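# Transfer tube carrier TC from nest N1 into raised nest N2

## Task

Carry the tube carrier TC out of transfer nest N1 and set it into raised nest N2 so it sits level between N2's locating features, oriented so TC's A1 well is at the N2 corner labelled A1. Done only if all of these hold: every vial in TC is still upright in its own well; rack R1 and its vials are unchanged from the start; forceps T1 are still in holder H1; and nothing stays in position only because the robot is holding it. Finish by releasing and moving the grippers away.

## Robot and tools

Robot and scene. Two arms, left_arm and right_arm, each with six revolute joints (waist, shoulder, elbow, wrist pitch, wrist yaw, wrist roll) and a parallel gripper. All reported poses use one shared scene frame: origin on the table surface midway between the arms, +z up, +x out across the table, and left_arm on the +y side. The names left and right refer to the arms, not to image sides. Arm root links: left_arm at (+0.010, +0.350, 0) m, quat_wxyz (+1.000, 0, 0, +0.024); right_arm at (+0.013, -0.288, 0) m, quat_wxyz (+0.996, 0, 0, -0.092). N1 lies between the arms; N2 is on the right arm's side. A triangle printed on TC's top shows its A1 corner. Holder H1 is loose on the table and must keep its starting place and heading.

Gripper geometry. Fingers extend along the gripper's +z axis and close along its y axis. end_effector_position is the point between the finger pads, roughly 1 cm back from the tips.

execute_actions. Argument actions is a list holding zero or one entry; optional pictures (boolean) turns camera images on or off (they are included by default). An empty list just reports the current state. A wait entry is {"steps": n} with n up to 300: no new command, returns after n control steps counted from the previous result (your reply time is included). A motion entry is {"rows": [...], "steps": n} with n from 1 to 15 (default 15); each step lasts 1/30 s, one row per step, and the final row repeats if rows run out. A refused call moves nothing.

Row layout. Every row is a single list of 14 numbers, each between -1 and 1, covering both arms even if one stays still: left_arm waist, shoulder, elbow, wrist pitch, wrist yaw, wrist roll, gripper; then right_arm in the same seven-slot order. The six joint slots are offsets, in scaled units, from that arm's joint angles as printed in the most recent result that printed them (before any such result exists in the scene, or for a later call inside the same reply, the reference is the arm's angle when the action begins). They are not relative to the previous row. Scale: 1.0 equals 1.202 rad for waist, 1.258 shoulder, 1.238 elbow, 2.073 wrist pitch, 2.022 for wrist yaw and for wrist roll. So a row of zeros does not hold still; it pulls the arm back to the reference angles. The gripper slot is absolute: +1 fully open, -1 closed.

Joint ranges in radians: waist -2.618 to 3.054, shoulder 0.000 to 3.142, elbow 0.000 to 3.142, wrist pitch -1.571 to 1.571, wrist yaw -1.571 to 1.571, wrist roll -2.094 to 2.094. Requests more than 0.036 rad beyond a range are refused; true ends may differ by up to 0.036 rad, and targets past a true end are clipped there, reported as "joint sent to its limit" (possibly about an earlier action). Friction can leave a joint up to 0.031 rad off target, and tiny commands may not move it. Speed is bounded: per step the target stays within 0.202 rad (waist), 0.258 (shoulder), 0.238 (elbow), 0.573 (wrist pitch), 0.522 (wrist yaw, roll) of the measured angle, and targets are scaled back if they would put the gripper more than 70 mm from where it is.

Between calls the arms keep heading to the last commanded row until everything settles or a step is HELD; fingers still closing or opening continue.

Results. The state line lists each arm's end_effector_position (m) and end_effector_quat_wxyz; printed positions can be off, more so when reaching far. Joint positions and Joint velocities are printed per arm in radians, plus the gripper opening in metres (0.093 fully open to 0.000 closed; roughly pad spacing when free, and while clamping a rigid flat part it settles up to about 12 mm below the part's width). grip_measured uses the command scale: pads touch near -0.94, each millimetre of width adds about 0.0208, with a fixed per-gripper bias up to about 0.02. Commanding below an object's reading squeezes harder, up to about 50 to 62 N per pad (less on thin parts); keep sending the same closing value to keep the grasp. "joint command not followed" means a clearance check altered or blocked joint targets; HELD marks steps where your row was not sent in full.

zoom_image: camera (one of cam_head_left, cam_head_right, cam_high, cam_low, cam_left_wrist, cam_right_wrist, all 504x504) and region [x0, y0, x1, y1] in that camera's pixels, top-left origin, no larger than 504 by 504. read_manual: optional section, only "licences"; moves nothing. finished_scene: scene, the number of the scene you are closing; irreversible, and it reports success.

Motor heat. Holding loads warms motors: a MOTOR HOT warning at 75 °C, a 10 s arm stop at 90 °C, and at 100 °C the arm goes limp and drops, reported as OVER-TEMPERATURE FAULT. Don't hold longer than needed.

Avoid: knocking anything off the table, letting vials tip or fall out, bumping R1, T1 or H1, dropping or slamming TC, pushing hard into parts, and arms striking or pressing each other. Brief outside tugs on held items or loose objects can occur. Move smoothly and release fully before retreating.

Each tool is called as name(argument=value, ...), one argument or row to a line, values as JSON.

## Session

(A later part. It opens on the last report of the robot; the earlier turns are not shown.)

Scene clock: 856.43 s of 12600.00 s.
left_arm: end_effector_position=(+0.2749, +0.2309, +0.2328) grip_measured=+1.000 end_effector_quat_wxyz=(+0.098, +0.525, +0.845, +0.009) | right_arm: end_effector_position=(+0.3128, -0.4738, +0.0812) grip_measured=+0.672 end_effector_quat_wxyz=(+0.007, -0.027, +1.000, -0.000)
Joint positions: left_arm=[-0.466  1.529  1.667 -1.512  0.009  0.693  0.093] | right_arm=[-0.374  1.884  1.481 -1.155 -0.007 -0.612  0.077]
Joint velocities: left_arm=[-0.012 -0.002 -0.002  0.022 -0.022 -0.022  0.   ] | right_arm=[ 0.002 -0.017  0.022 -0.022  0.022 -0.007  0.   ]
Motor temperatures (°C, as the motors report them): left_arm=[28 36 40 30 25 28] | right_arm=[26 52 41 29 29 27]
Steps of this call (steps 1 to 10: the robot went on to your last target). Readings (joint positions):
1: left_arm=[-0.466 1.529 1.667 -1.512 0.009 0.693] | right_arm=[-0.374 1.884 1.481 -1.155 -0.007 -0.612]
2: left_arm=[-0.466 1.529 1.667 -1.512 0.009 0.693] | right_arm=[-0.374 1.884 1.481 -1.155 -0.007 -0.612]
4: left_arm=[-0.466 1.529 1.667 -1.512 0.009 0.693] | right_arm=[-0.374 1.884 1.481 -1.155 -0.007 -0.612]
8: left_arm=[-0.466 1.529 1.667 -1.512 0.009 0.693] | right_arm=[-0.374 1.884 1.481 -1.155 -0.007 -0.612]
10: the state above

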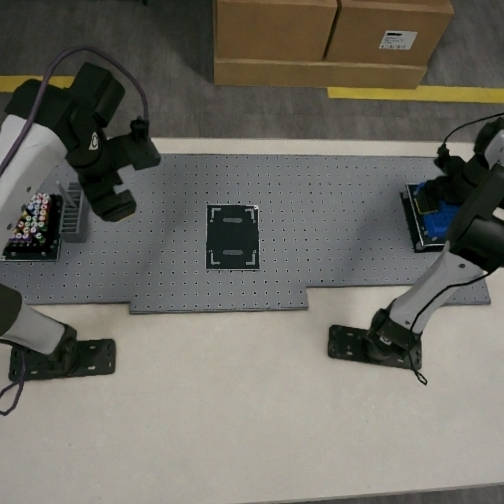

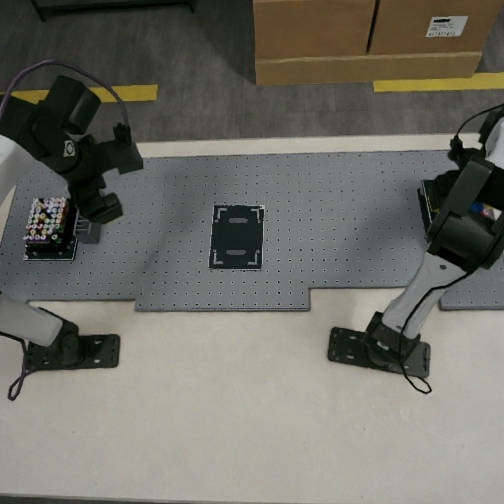

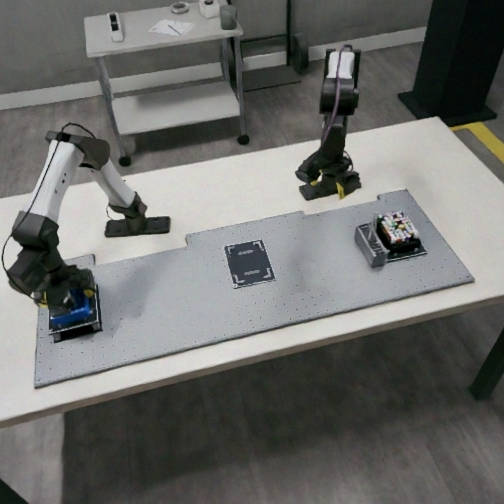

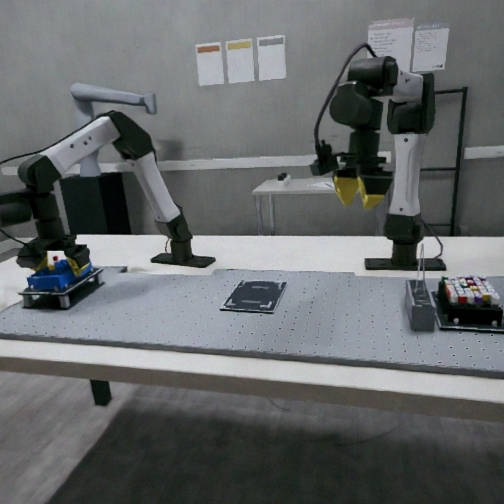

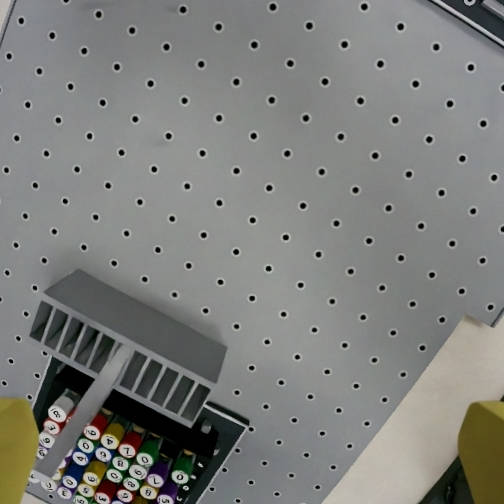

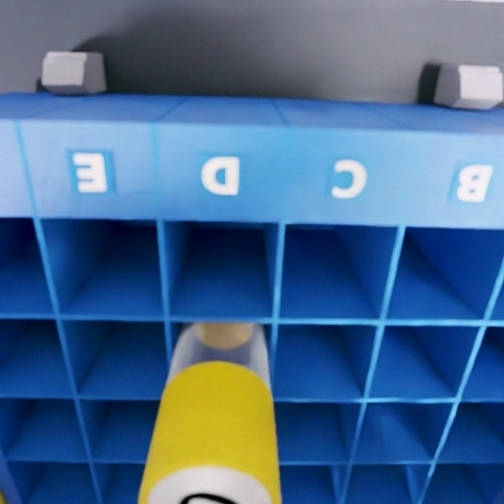

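zoom_image(
  camera="cam_low",
  region=[0, 220, 140, 320],
)

zoom_image(
  camera="cam_high",
  region=[10, 250, 130, 350],
)

Region (0, 220, 140, 320) of cam_low's 504x504 image, scaled by 3.600, with more detail than that image has; it fills the top 360 rows of this view, and the rest is white.

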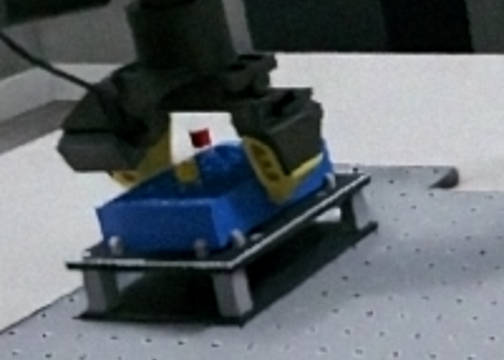

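Region (10, 250, 130, 350) of cam_high's 504x504 image, scaled by 4.200, with more detail than that image has.

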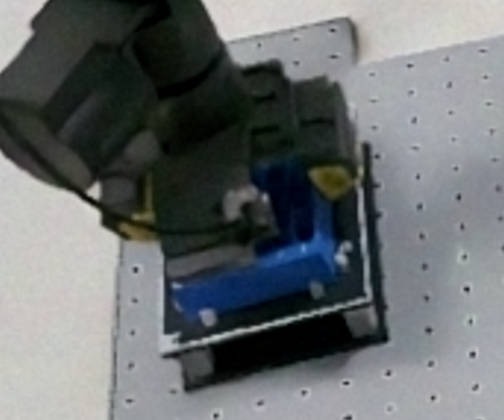

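execute_actions(
  actions=[
    {"rows":[[0,0,0,0,0,0,1,0,0,-0.014,0.006,0,0,0.58],[0,0,0,0,0,0,1,0,0,-0.017,0.007,0,0,0.58],[0,0,0,0,0,0,1,0,0,-0.020,0.008,0,0,0.58],[0,0,0,0,0,0,1,0,0,-0.023,0.009,0,0,0.58],[0,0,0,0,0,0,1,0,0,-0.026,0.010,0,0,0.58],[0,0,0,0,0,0,1,0,0,-0.028,0.011,0,0,0.58]],"steps":15},
  ],
)

Scene clock: 868.37 s of 12600.00 s.
left_arm: end_effector_position=(+0.2749, +0.2309, +0.2328) grip_measured=+1.000 end_effector_quat_wxyz=(+0.098, +0.525, +0.845, +0.009) | right_arm: end_effector_position=(+0.3127, -0.4737, +0.0807) grip_measured=+0.672 end_effector_quat_wxyz=(+0.006, -0.027, +1.000, -0.000)
Joint positions: left_arm=[-0.466  1.529  1.667 -1.512  0.009  0.693  0.093] | right_arm=[-0.374  1.884  1.479 -1.154 -0.007 -0.612  0.077]
Joint velocities: left_arm=[-0.007 -0.007 -0.002 -0.081  0.022 -0.037  0.   ] | right_arm=[ 0.012  0.002 -0.012 -0.066  0.022 -0.037  0.001]
Motor temperatures (°C, as the motors report them): left_arm=[28 36 40 30 25 28] | right_arm=[26 52 41 29 29 27]
Steps of this call (steps 1 to 15: the robot went on to your last target; steps 16 to 90: nothing new was sent; then 8.43 s passed at rest; steps 91 to 105: all 15 steps of this action). Readings (joint positions):
91: left_arm=[-0.466 1.529 1.667 -1.512 0.009 0.693] | right_arm=[-0.374 1.884 1.481 -1.155 -0.007 -0.612]
92: left_arm=[-0.466 1.529 1.667 -1.512 0.009 0.693] | right_arm=[-0.374 1.884 1.481 -1.155 -0.007 -0.612]
94: left_arm=[-0.466 1.529 1.667 -1.512 0.009 0.693] | right_arm=[-0.374 1.884 1.481 -1.155 -0.007 -0.612]
98: left_arm=[-0.466 1.529 1.667 -1.512 0.009 0.693] | right_arm=[-0.374 1.884 1.479 -1.154 -0.007 -0.612]
105: the state above

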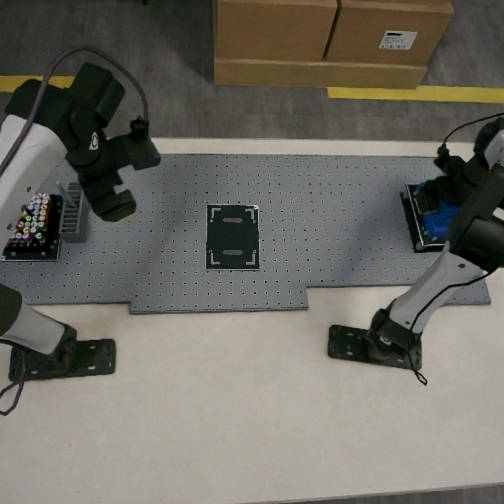

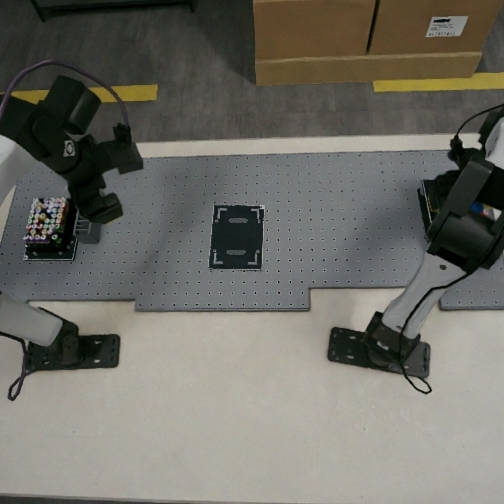

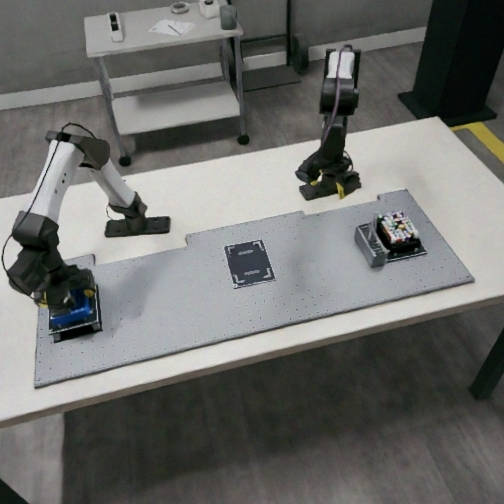

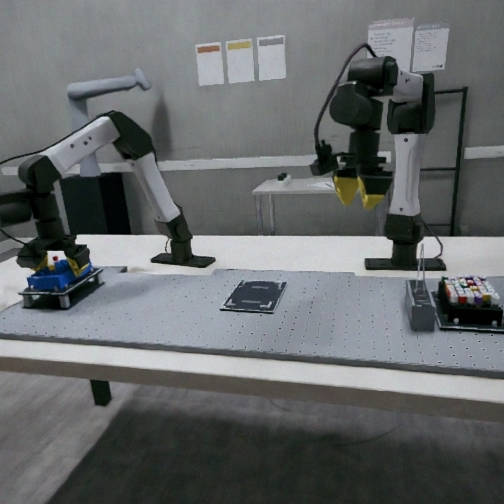

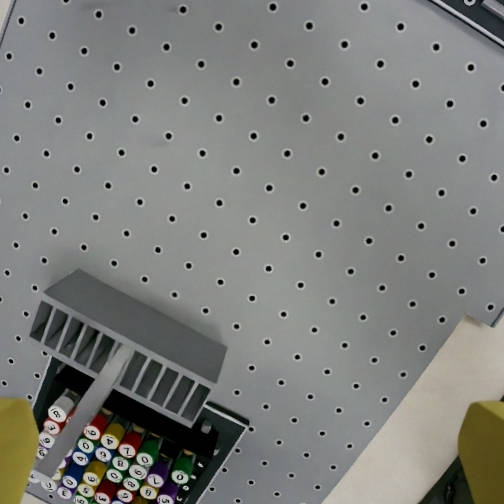

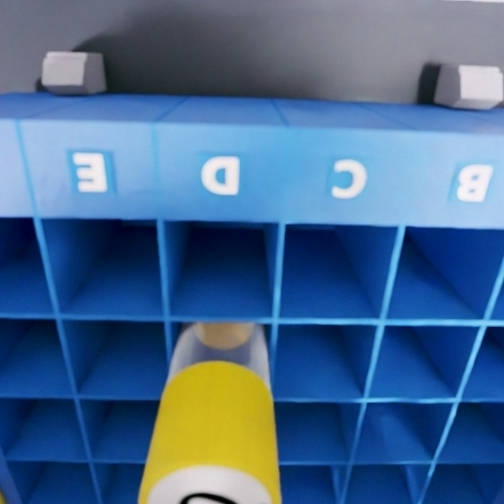

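execute_actions(
  actions=[
    {"rows":[[0,0,0,0,0,0,1,0,0,0,0,0,0,0.62],[0,0,0,0,0,0,1,0,0,0,0,0,0,0.66],[0,0,0,0,0,0,1,0,0,0,0,0,0,0.70],[0,0,0,0,0,0,1,0,0,0,0,0,0,0.74],[0,0,0,0,0,0,1,0,0,0,0,0,0,0.78],[0,0,0,0,0,0,1,0,0,0,0,0,0,0.82],[0,0,0,0,0,0,1,0,0,0,0,0,0,0.86],[0,0,0,0,0,0,1,0,0,0,0,0,0,0.90],[0,0,0,0,0,0,1,0,0,0,0,0,0,0.95],[0,0,0,0,0,0,1,0,0,0,0,0,0,1.0]],"steps":15},
  ],
)

execute_actions(
  actions=[
    {"steps":10},
  ],
)

Scene clock: 876.27 s of 12600.00 s.
left_arm: end_effector_position=(+0.2749, +0.2309, +0.2328) grip_measured=+1.000 end_effector_quat_wxyz=(+0.098, +0.525, +0.845, +0.009) | right_arm: end_effector_position=(+0.3127, -0.4737, +0.0807) grip_measured=+0.987 end_effector_quat_wxyz=(+0.006, -0.027, +1.000, -0.000)
Joint positions: left_arm=[-0.466  1.529  1.667 -1.512  0.009  0.693  0.093] | right_arm=[-0.374  1.884  1.479 -1.154 -0.007 -0.612  0.093]
Joint velocities: left_arm=[ 0.022  0.007 -0.017 -0.051  0.007 -0.037  0.   ] | right_arm=[-0.007  0.012 -0.002 -0.051  0.022  0.051 -0.   ]
Motor temperatures (°C, as the motors report them): left_arm=[28 36 40 30 25 28] | right_arm=[26 52 41 29 29 27]
Steps of this call (steps 1 to 15: the robot went on to your last target; steps 16 to 90: nothing new was sent; then 4.40 s passed at rest; steps 91 to 105: all 15 steps of this action). Readings (joint positions):
91: left_arm=[-0.466 1.529 1.667 -1.512 0.009 0.693] | right_arm=[-0.374 1.884 1.479 -1.154 -0.007 -0.612]
92: left_arm=[-0.466 1.529 1.667 -1.512 0.009 0.693] | right_arm=[-0.374 1.884 1.479 -1.154 -0.007 -0.612]
94: left_arm=[-0.466 1.529 1.667 -1.512 0.009 0.693] | right_arm=[-0.374 1.884 1.479 -1.154 -0.007 -0.612]
98: left_arm=[-0.466 1.529 1.667 -1.512 0.009 0.693] | right_arm=[-0.374 1.884 1.479 -1.154 -0.007 -0.612]
105: the state above

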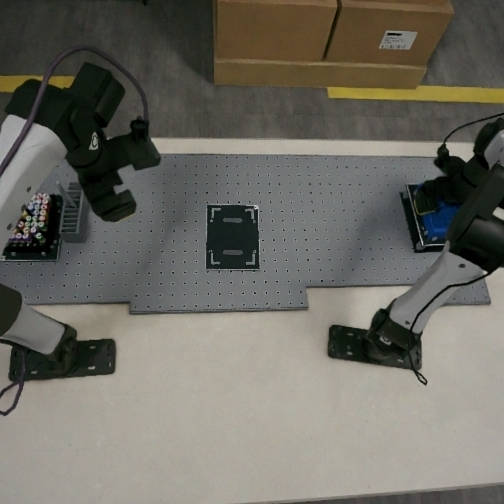

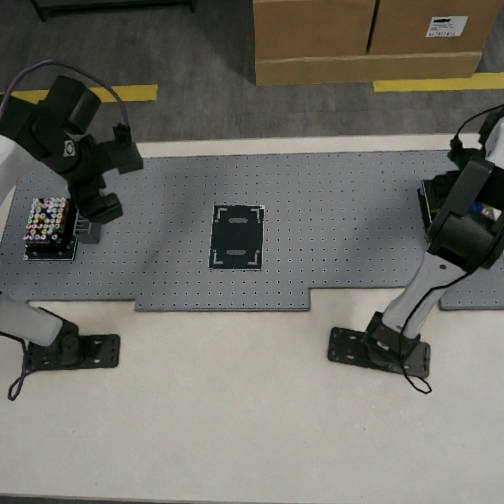

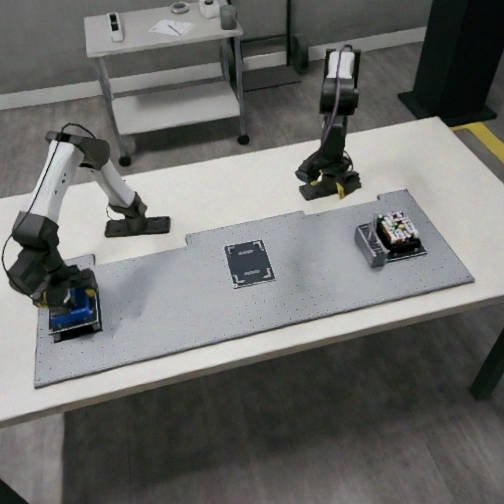

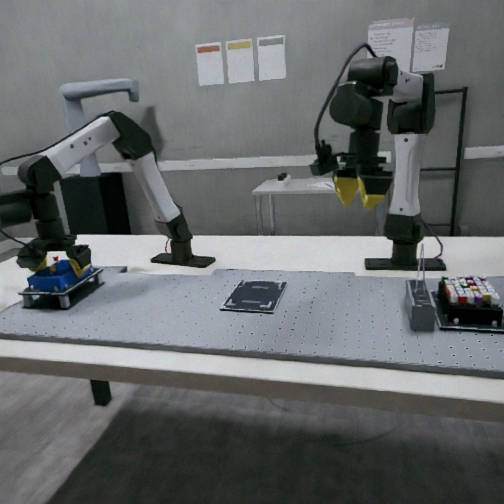

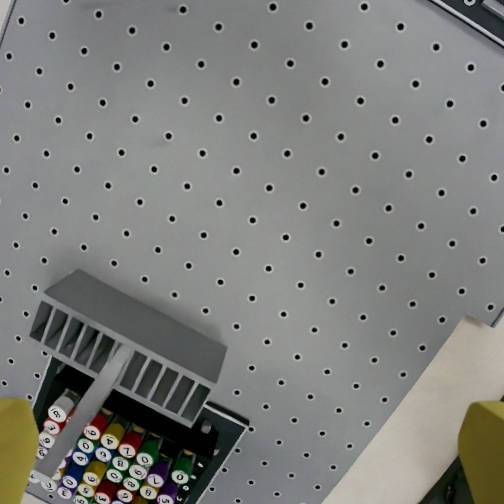

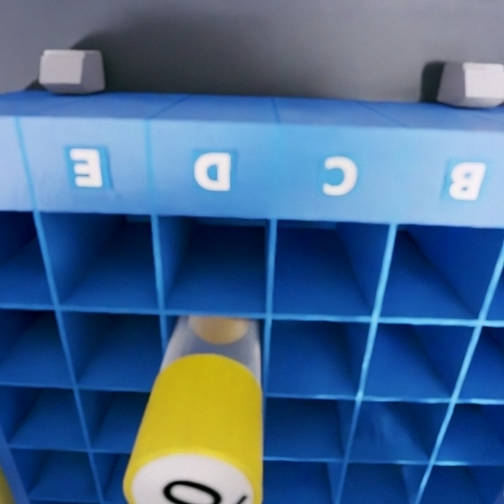

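Scene clock: 876.60 s of 12600.00 s.
left_arm: end_effector_position=(+0.2749, +0.2309, +0.2328) grip_measured=+1.000 end_effector_quat_wxyz=(+0.098, +0.525, +0.845, +0.009) | right_arm: end_effector_position=(+0.3127, -0.4737, +0.0807) grip_measured=+0.987 end_effector_quat_wxyz=(+0.006, -0.027, +1.000, -0.000)
Joint positions: left_arm=[-0.466  1.529  1.667 -1.512  0.009  0.693  0.093] | right_arm=[-0.374  1.884  1.479 -1.154 -0.007 -0.612  0.093]
Joint velocities: left_arm=[-0.002  0.002  0.002 -0.051 -0.022  0.007  0.   ] | right_arm=[0.002 0.012 0.007 0.022 0.051 0.037 0.   ]
Motor temperatures (°C, as the motors report them): left_arm=[28 36 40 30 25 28] | right_arm=[26 52 41 29 29 27]
Steps of this call (steps 1 to 10: the robot went on to your last target). Readings (joint positions):
1: left_arm=[-0.466 1.529 1.667 -1.512 0.009 0.693] | right_arm=[-0.374 1.884 1.479 -1.154 -0.007 -0.612]
2: left_arm=[-0.466 1.529 1.667 -1.512 0.009 0.693] | right_arm=[-0.374 1.884 1.479 -1.154 -0.007 -0.612]
4: left_arm=[-0.466 1.529 1.667 -1.512 0.009 0.693] | right_arm=[-0.374 1.884 1.479 -1.154 -0.007 -0.612]
8: left_arm=[-0.466 1.529 1.667 -1.512 0.009 0.693] | right_arm=[-0.374 1.884 1.479 -1.154 -0.007 -0.612]
10: the state above

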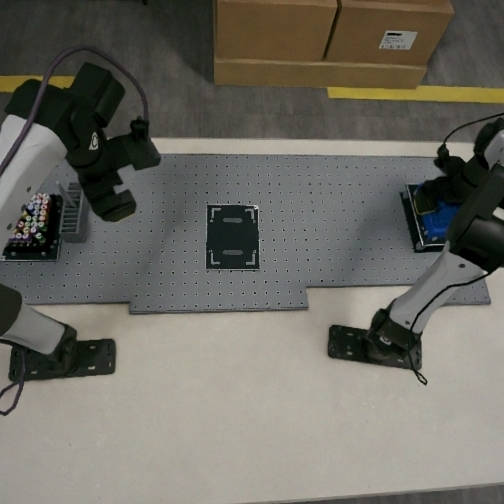

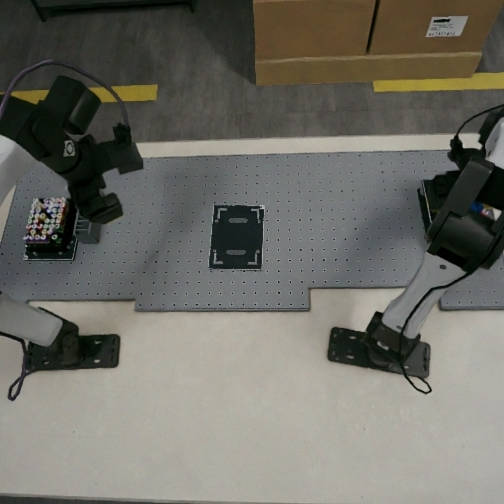

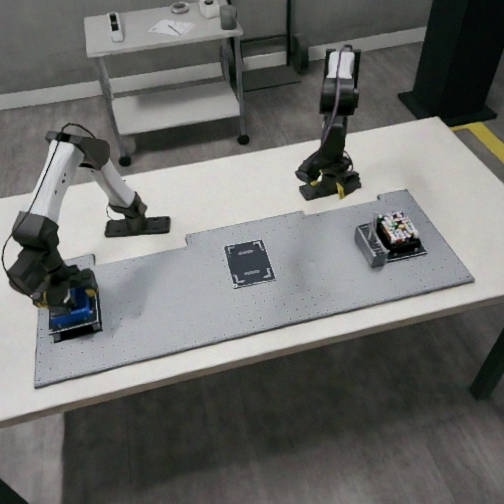

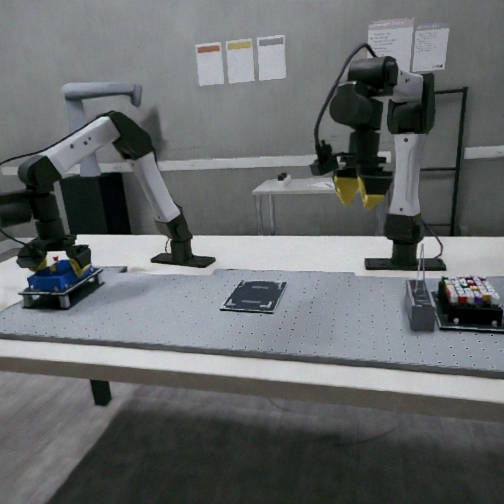

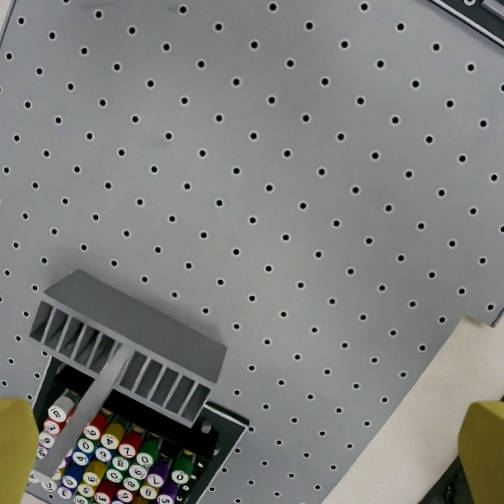

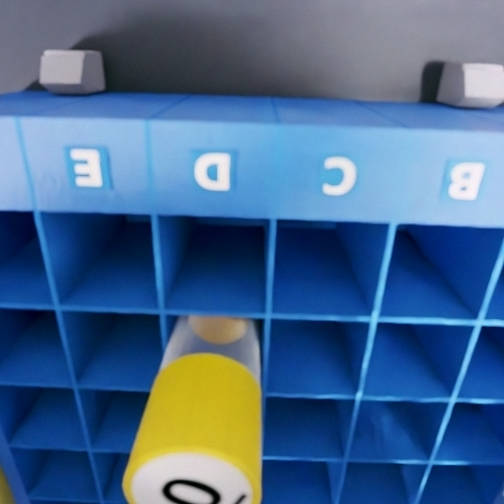

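execute_actions(
  actions=[
    {"rows":[[0,0,0,0,0,0,1,0,0,0.014,-0.007,0,0,1],[0,0,0,0,0,0,1,0,0,0.022,-0.012,0,0,1],[0,0,0,0,0,0,1,0,0,0.032,-0.018,0,0,1],[0,0,0,0,0,0,1,0,0,0.044,-0.026,0,0,1],[0,0,0,0,0,0,1,0,0,0.058,-0.035,0,0,1],[0,0,0,0,0,0,1,0,0,0.074,-0.045,0,0,1],[0,0,0,0,0,0,1,0,0,0.092,-0.056,0,0,1],[0,0,0,0,0,0,1,0,0,0.110,-0.067,0,0,1],[0,0,0,0,0,0,1,0,0,0.130,-0.079,0,0,1],[0,0,0,0,0,0,1,0,0,0.150,-0.091,0,0,1],[0,0,0,0,0,0,1,0,0,0.170,-0.103,0,0,1],[0,0,0,0,0,0,1,0,0,0.190,-0.115,0,0,1],[0,0,0,0,0,0,1,0,0,0.208,-0.126,0,0,1],[0,0,0,0,0,0,1,0,0,0.224,-0.136,0,0,1],[0,0,0,0,0,0,1,0,0,0.235,-0.143,0,0,1]],"steps":15},
  ],
)

execute_actions(
  actions=[
    {"steps":10},
  ],
)

Scene clock: 894.63 s of 12600.00 s.
left_arm: end_effector_position=(+0.2749, +0.2309, +0.2328) grip_measured=+1.000 end_effector_quat_wxyz=(+0.098, +0.525, +0.845, +0.009) | right_arm: end_effector_position=(+0.3251, -0.4814, +0.1424) grip_measured=+0.988 end_effector_quat_wxyz=(+0.027, -0.027, +0.999, -0.014)
Joint positions: left_arm=[-0.466  1.529  1.667 -1.512  0.009  0.693  0.093] | right_arm=[-0.374  1.884  1.722 -1.349 -0.007 -0.612  0.093]
Joint velocities: left_arm=[ 0.002  0.017  0.002 -0.037  0.007 -0.081  0.   ] | right_arm=[ 0.002  0.002  0.579 -0.52  -0.007 -0.007 -0.   ]
Motor temperatures (°C, as the motors report them): left_arm=[28 36 40 30 25 28] | right_arm=[26 52 42 29 29 27]
Steps of this call (steps 1 to 15: the robot went on to your last target; steps 16 to 90: nothing new was sent; then 14.53 s passed at rest; steps 91 to 105: all 15 steps of this action). Readings (joint positions):
91: left_arm=[-0.466 1.529 1.667 -1.512 0.009 0.693] | right_arm=[-0.374 1.884 1.479 -1.154 -0.007 -0.612]
92: left_arm=[-0.466 1.529 1.667 -1.512 0.009 0.693] | right_arm=[-0.374 1.884 1.479 -1.155 -0.007 -0.612]
94: left_arm=[-0.466 1.529 1.667 -1.512 0.009 0.693] | right_arm=[-0.374 1.884 1.488 -1.167 -0.007 -0.612]
98: left_arm=[-0.466 1.529 1.667 -1.512 0.009 0.693] | right_arm=[-0.374 1.884 1.556 -1.217 -0.007 -0.612]
105: the state above

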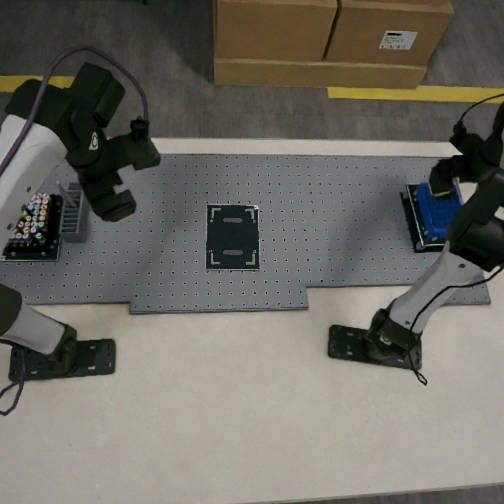

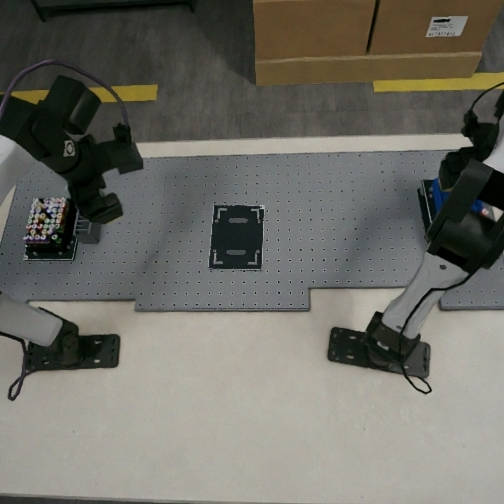

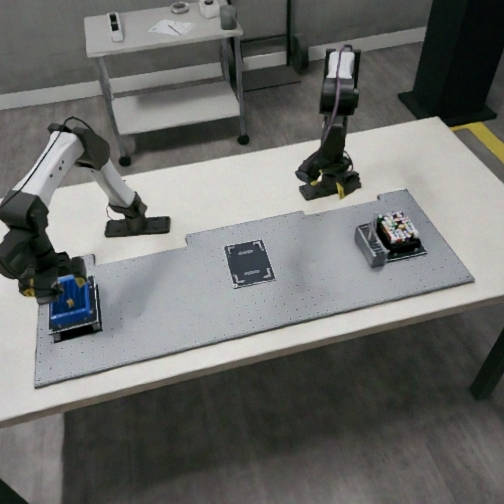

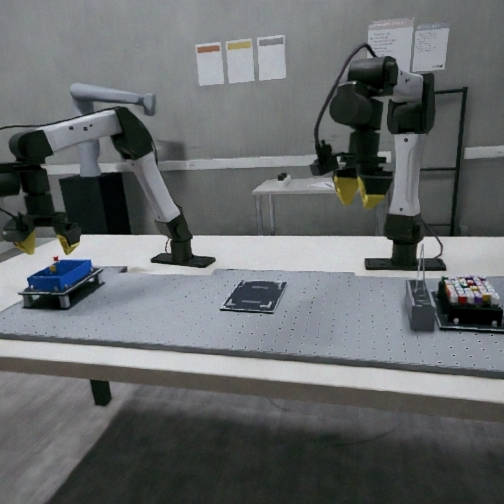

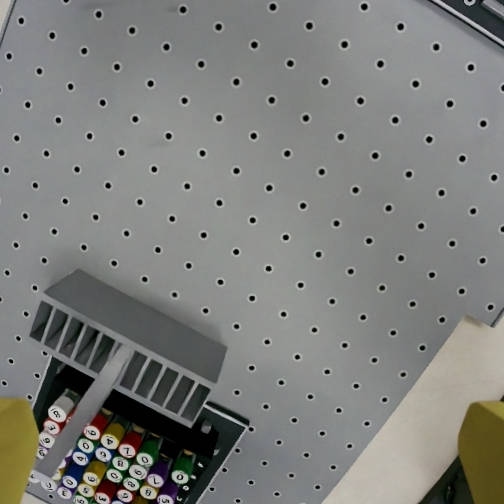

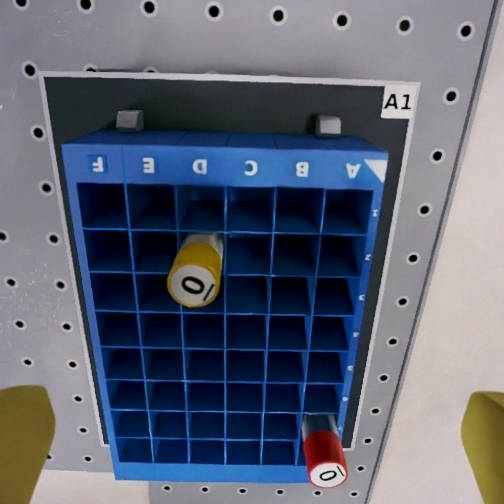

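Scene clock: 894.97 s of 12600.00 s.
left_arm: end_effector_position=(+0.2749, +0.2309, +0.2328) grip_measured=+1.000 end_effector_quat_wxyz=(+0.098, +0.525, +0.845, +0.009) | right_arm: end_effector_position=(+0.3150, -0.4751, +0.1501) grip_measured=+0.988 end_effector_quat_wxyz=(+0.008, -0.027, +1.000, -0.001)
Joint positions: left_arm=[-0.466  1.529  1.667 -1.512  0.009  0.693  0.093] | right_arm=[-0.374  1.884  1.754 -1.427 -0.007 -0.612  0.093]
Joint velocities: left_arm=[-0.012  0.012  0.007  0.081 -0.081 -0.022  0.   ] | right_arm=[-0.012 -0.012 -0.002 -0.154 -0.066  0.007  0.001]
Motor temperatures (°C, as the motors report them): left_arm=[28 36 40 30 25 28] | right_arm=[26 52 42 28 29 27]
Steps of this call (steps 1 to 10: the robot went on to your last target). Readings (joint positions):
1: left_arm=[-0.466 1.529 1.667 -1.512 0.009 0.693] | right_arm=[-0.374 1.884 1.739 -1.364 -0.007 -0.612]
2: left_arm=[-0.466 1.529 1.667 -1.512 0.009 0.693] | right_arm=[-0.374 1.884 1.749 -1.376 -0.007 -0.612]
4: left_arm=[-0.466 1.529 1.667 -1.512 0.009 0.693] | right_arm=[-0.374 1.884 1.754 -1.395 -0.007 -0.612]
8: left_arm=[-0.466 1.529 1.667 -1.512 0.009 0.693] | right_arm=[-0.374 1.884 1.754 -1.421 -0.007 -0.612]
10: the state above

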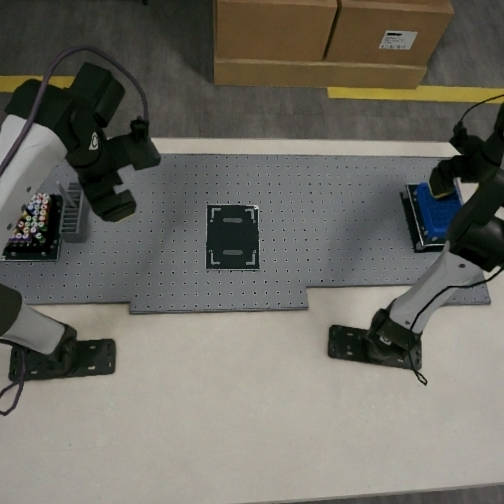

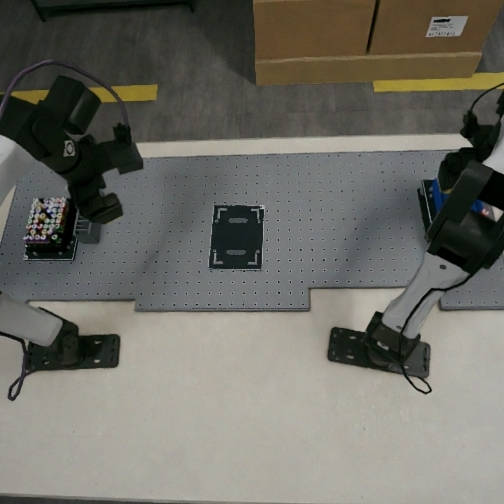

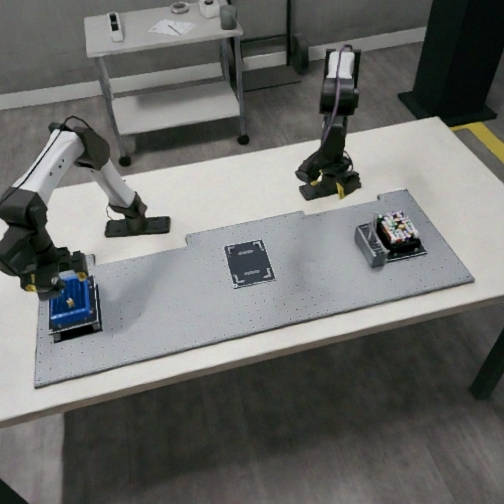

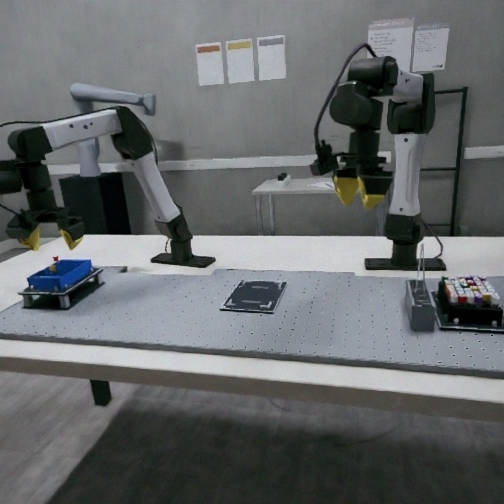

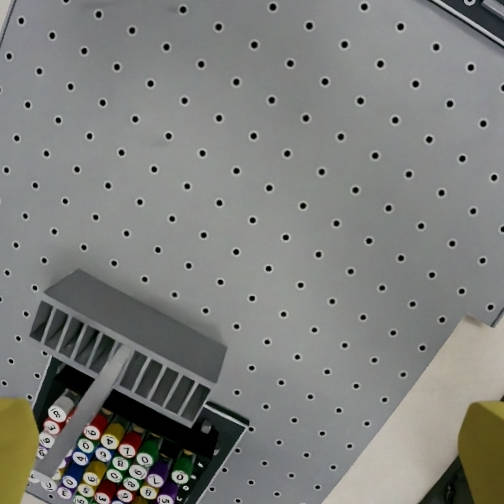

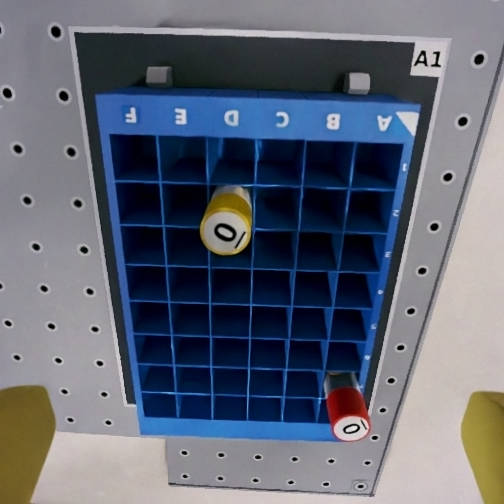

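zoom_image(
  camera="cam_low",
  region=[10, 245, 120, 320],
)

zoom_image(
  camera="cam_right_wrist",
  region=[60, 20, 480, 460],
)

Region (10, 245, 120, 320) of cam_low's 504x504 image, scaled by 4.582, with more detail than that image has; it fills the top 344 rows of this view, and the rest is white.

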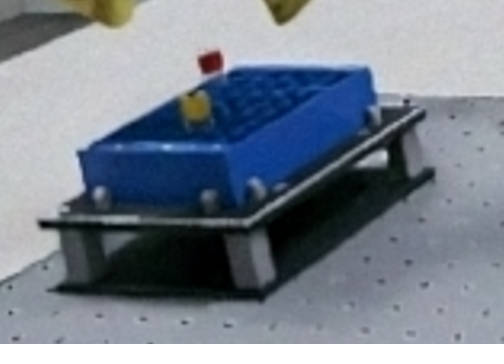

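Region (60, 20, 480, 460) of cam_right_wrist's 504x504 image, scaled by 1.145, with more detail than that image has; it fills the left 481 columns of this view, and the rest is white.

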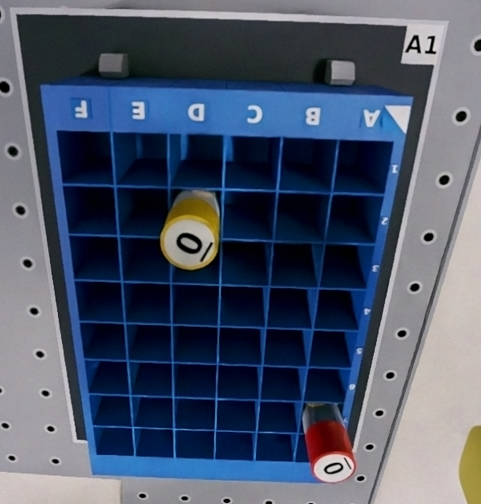

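execute_actions(
  actions=[
    {"rows":[[0,0,0,0,0,0,1,0,-0.015,0,-0.003,0,0,1],[0,0,0,0,0,0,1,0,-0.028,-0.002,-0.006,0,0,1],[0,0,0,0,0,0,1,0,-0.044,-0.005,-0.009,0,0,1],[0,0,0,0,0,0,1,0,-0.063,-0.008,-0.012,0,0,1],[0,0,0,0,0,0,1,0,-0.085,-0.011,-0.015,0,0,1],[0,0,0,0,0,0,1,0,-0.108,-0.015,-0.018,0,0,1],[0,0,0,0,0,0,1,0,-0.132,-0.019,-0.021,0,0,1],[0,0,0,0,0,0,1,0,-0.156,-0.023,-0.024,0,0,1],[0,0,0,0,0,0,1,0,-0.180,-0.027,-0.027,0,0,1],[0,0,0,0,0,0,1,0,-0.203,-0.031,-0.030,0,0,1],[0,0,0,0,0,0,1,0,-0.224,-0.035,-0.032,0,0,1],[0,0,0,0,0,0,1,0,-0.242,-0.038,-0.034,0,0,1],[0,0,0,0,0,0,1,0,-0.256,-0.041,-0.035,0,0,1],[0,0,0,0,0,0,1,0,-0.265,-0.043,-0.036,0,0,1],[0,0,0,0,0,0,1,0,-0.270,-0.044,-0.036,0,0,1]],"steps":15},
  ],
)

execute_actions(
  actions=[
    {"steps":20},
  ],
)

Scene clock: 913.13 s of 12600.00 s.
left_arm: end_effector_position=(+0.2749, +0.2309, +0.2328) grip_measured=+1.000 end_effector_quat_wxyz=(+0.098, +0.525, +0.845, +0.009) | right_arm: end_effector_position=(+0.2789, -0.4526, +0.2442) grip_measured=+0.988 end_effector_quat_wxyz=(+0.113, -0.027, +0.991, -0.071)
Joint positions: left_arm=[-0.466  1.529  1.667 -1.512  0.009  0.693  0.093] | right_arm=[-0.374  1.562  1.732 -1.473 -0.007 -0.612  0.093]
Joint velocities: left_arm=[ 0.017  0.002 -0.002 -0.081 -0.066  0.007  0.   ] | right_arm=[-0.002 -0.54  -0.017 -0.139  0.007 -0.095  0.   ]
Motor temperatures (°C, as the motors report them): left_arm=[28 36 40 30 25 28] | right_arm=[26 52 43 28 29 27]
Steps of this call (steps 1 to 30: the robot went on to your last target; steps 31 to 90: nothing new was sent; then 14.67 s passed at rest; steps 91 to 105: all 15 steps of this action). Readings (joint positions):
91: left_arm=[-0.466 1.529 1.667 -1.512 0.009 0.693] | right_arm=[-0.374 1.884 1.754 -1.435 -0.007 -0.612]
92: left_arm=[-0.466 1.529 1.667 -1.512 0.009 0.693] | right_arm=[-0.374 1.883 1.754 -1.435 -0.007 -0.612]
94: left_arm=[-0.466 1.529 1.667 -1.512 0.009 0.693] | right_arm=[-0.374 1.872 1.754 -1.435 -0.007 -0.612]
98: left_arm=[-0.466 1.529 1.667 -1.512 0.009 0.693] | right_arm=[-0.374 1.781 1.744 -1.440 -0.007 -0.612]
105: the state above

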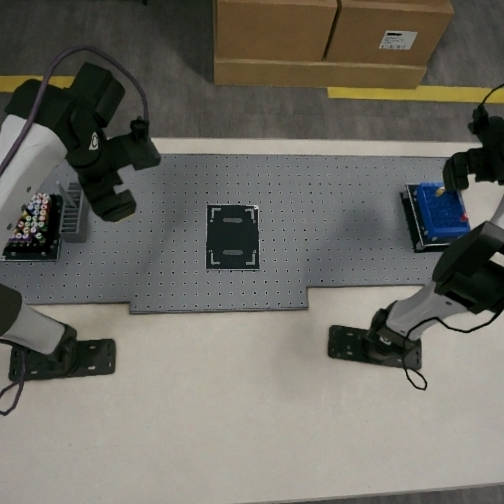

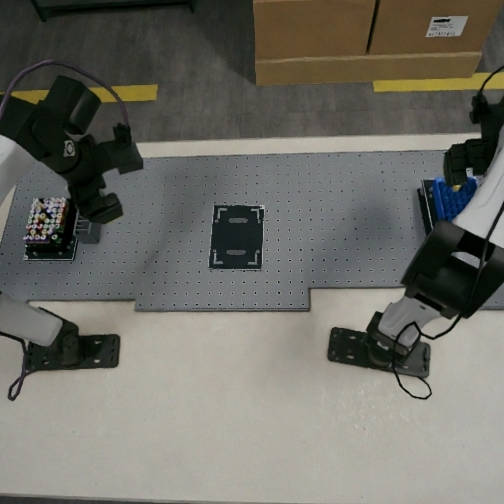

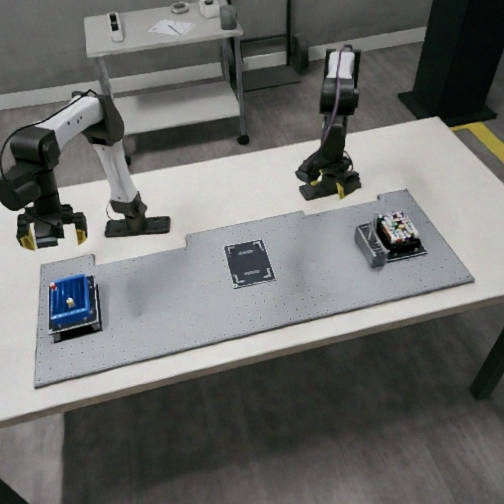

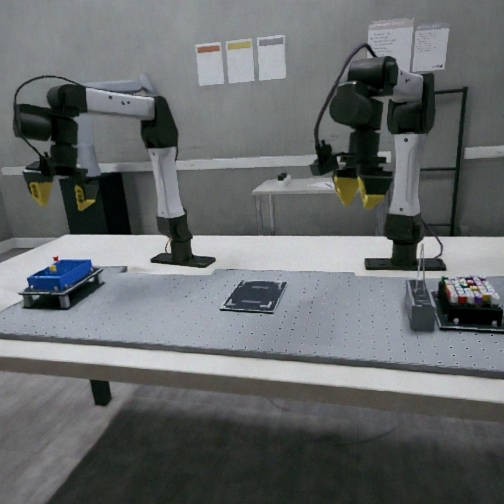

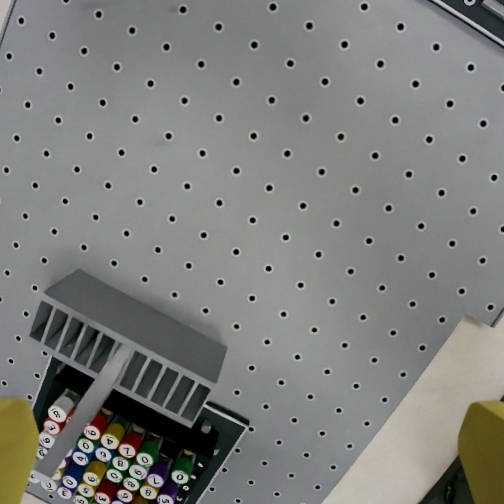

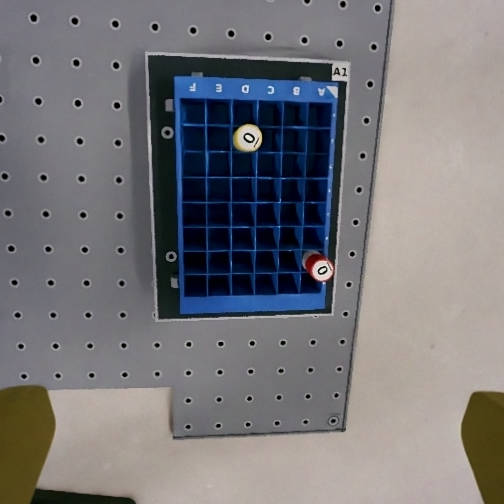

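Scene clock: 913.80 s of 12600.00 s.
left_arm: end_effector_position=(+0.2749, +0.2309, +0.2328) grip_measured=+1.000 end_effector_quat_wxyz=(+0.098, +0.525, +0.845, +0.009) | right_arm: end_effector_position=(+0.2716, -0.4480, +0.2460) grip_measured=+0.988 end_effector_quat_wxyz=(+0.111, -0.027, +0.991, -0.069)
Joint positions: left_arm=[-0.466  1.529  1.667 -1.512  0.009  0.693  0.093] | right_arm=[-0.374  1.538  1.717 -1.488 -0.007 -0.612  0.093]
Joint velocities: left_arm=[ 0.007 -0.002 -0.002 -0.051  0.022  0.051  0.   ] | right_arm=[-0.012  0.007 -0.002 -0.007 -0.095 -0.081  0.   ]
Motor temperatures (°C, as the motors report them): left_arm=[28 36 40 30 25 28] | right_arm=[26 52 43 28 29 27]
Steps of this call (steps 1 to 20: the robot went on to your last target). Readings (joint positions):
1: left_arm=[-0.466 1.529 1.667 -1.512 0.009 0.693] | right_arm=[-0.374 1.548 1.732 -1.478 -0.007 -0.612]
2: left_arm=[-0.466 1.529 1.667 -1.512 0.009 0.693] | right_arm=[-0.374 1.540 1.732 -1.482 -0.007 -0.612]
4: left_arm=[-0.466 1.529 1.667 -1.512 0.009 0.693] | right_arm=[-0.374 1.538 1.728 -1.485 -0.007 -0.612]
8: left_arm=[-0.466 1.529 1.667 -1.512 0.009 0.693] | right_arm=[-0.374 1.538 1.717 -1.488 -0.007 -0.612]
20: the state above

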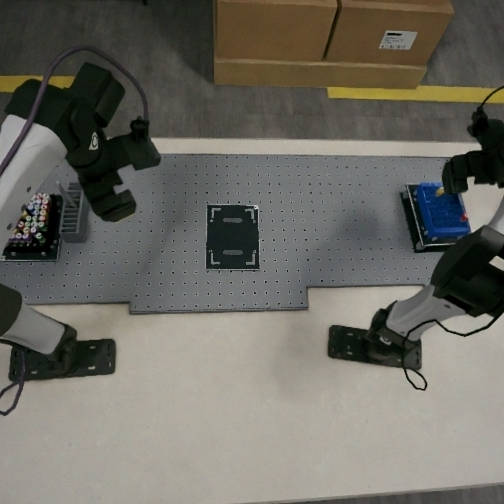

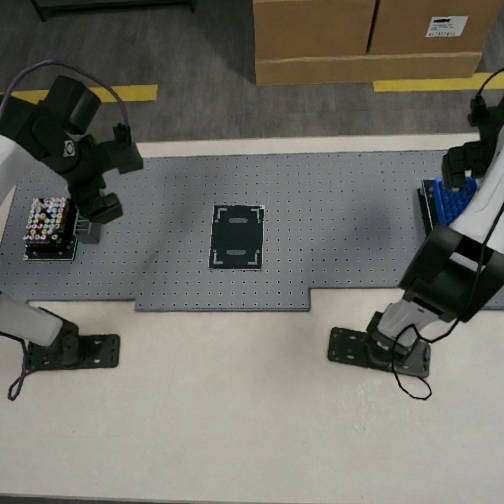

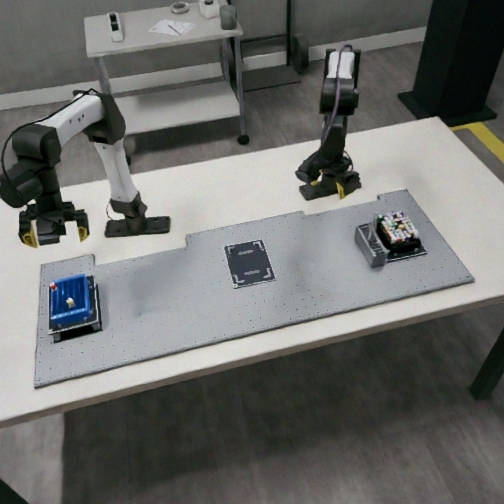

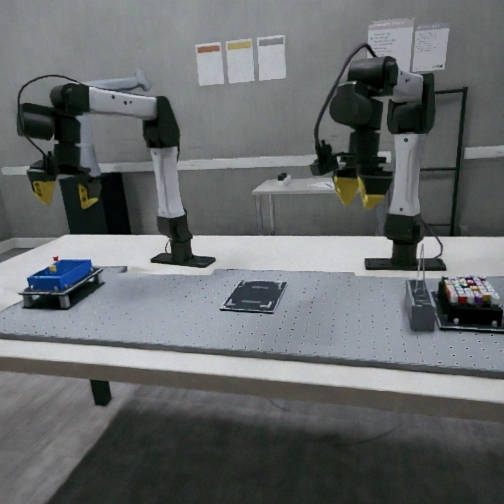

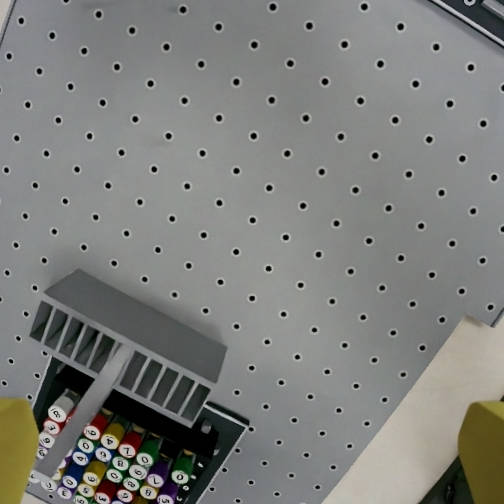

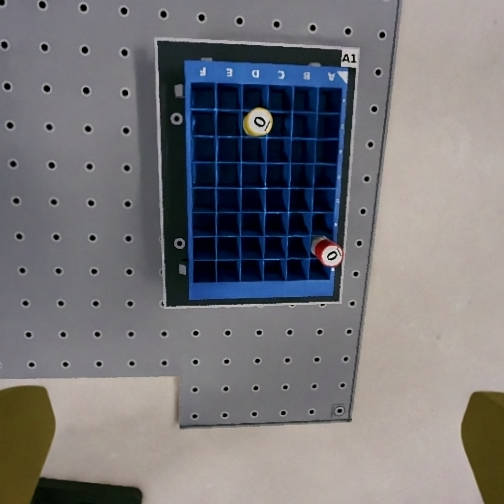

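finished_scene(
  scene=1,
)

The scene is finished: the task was done.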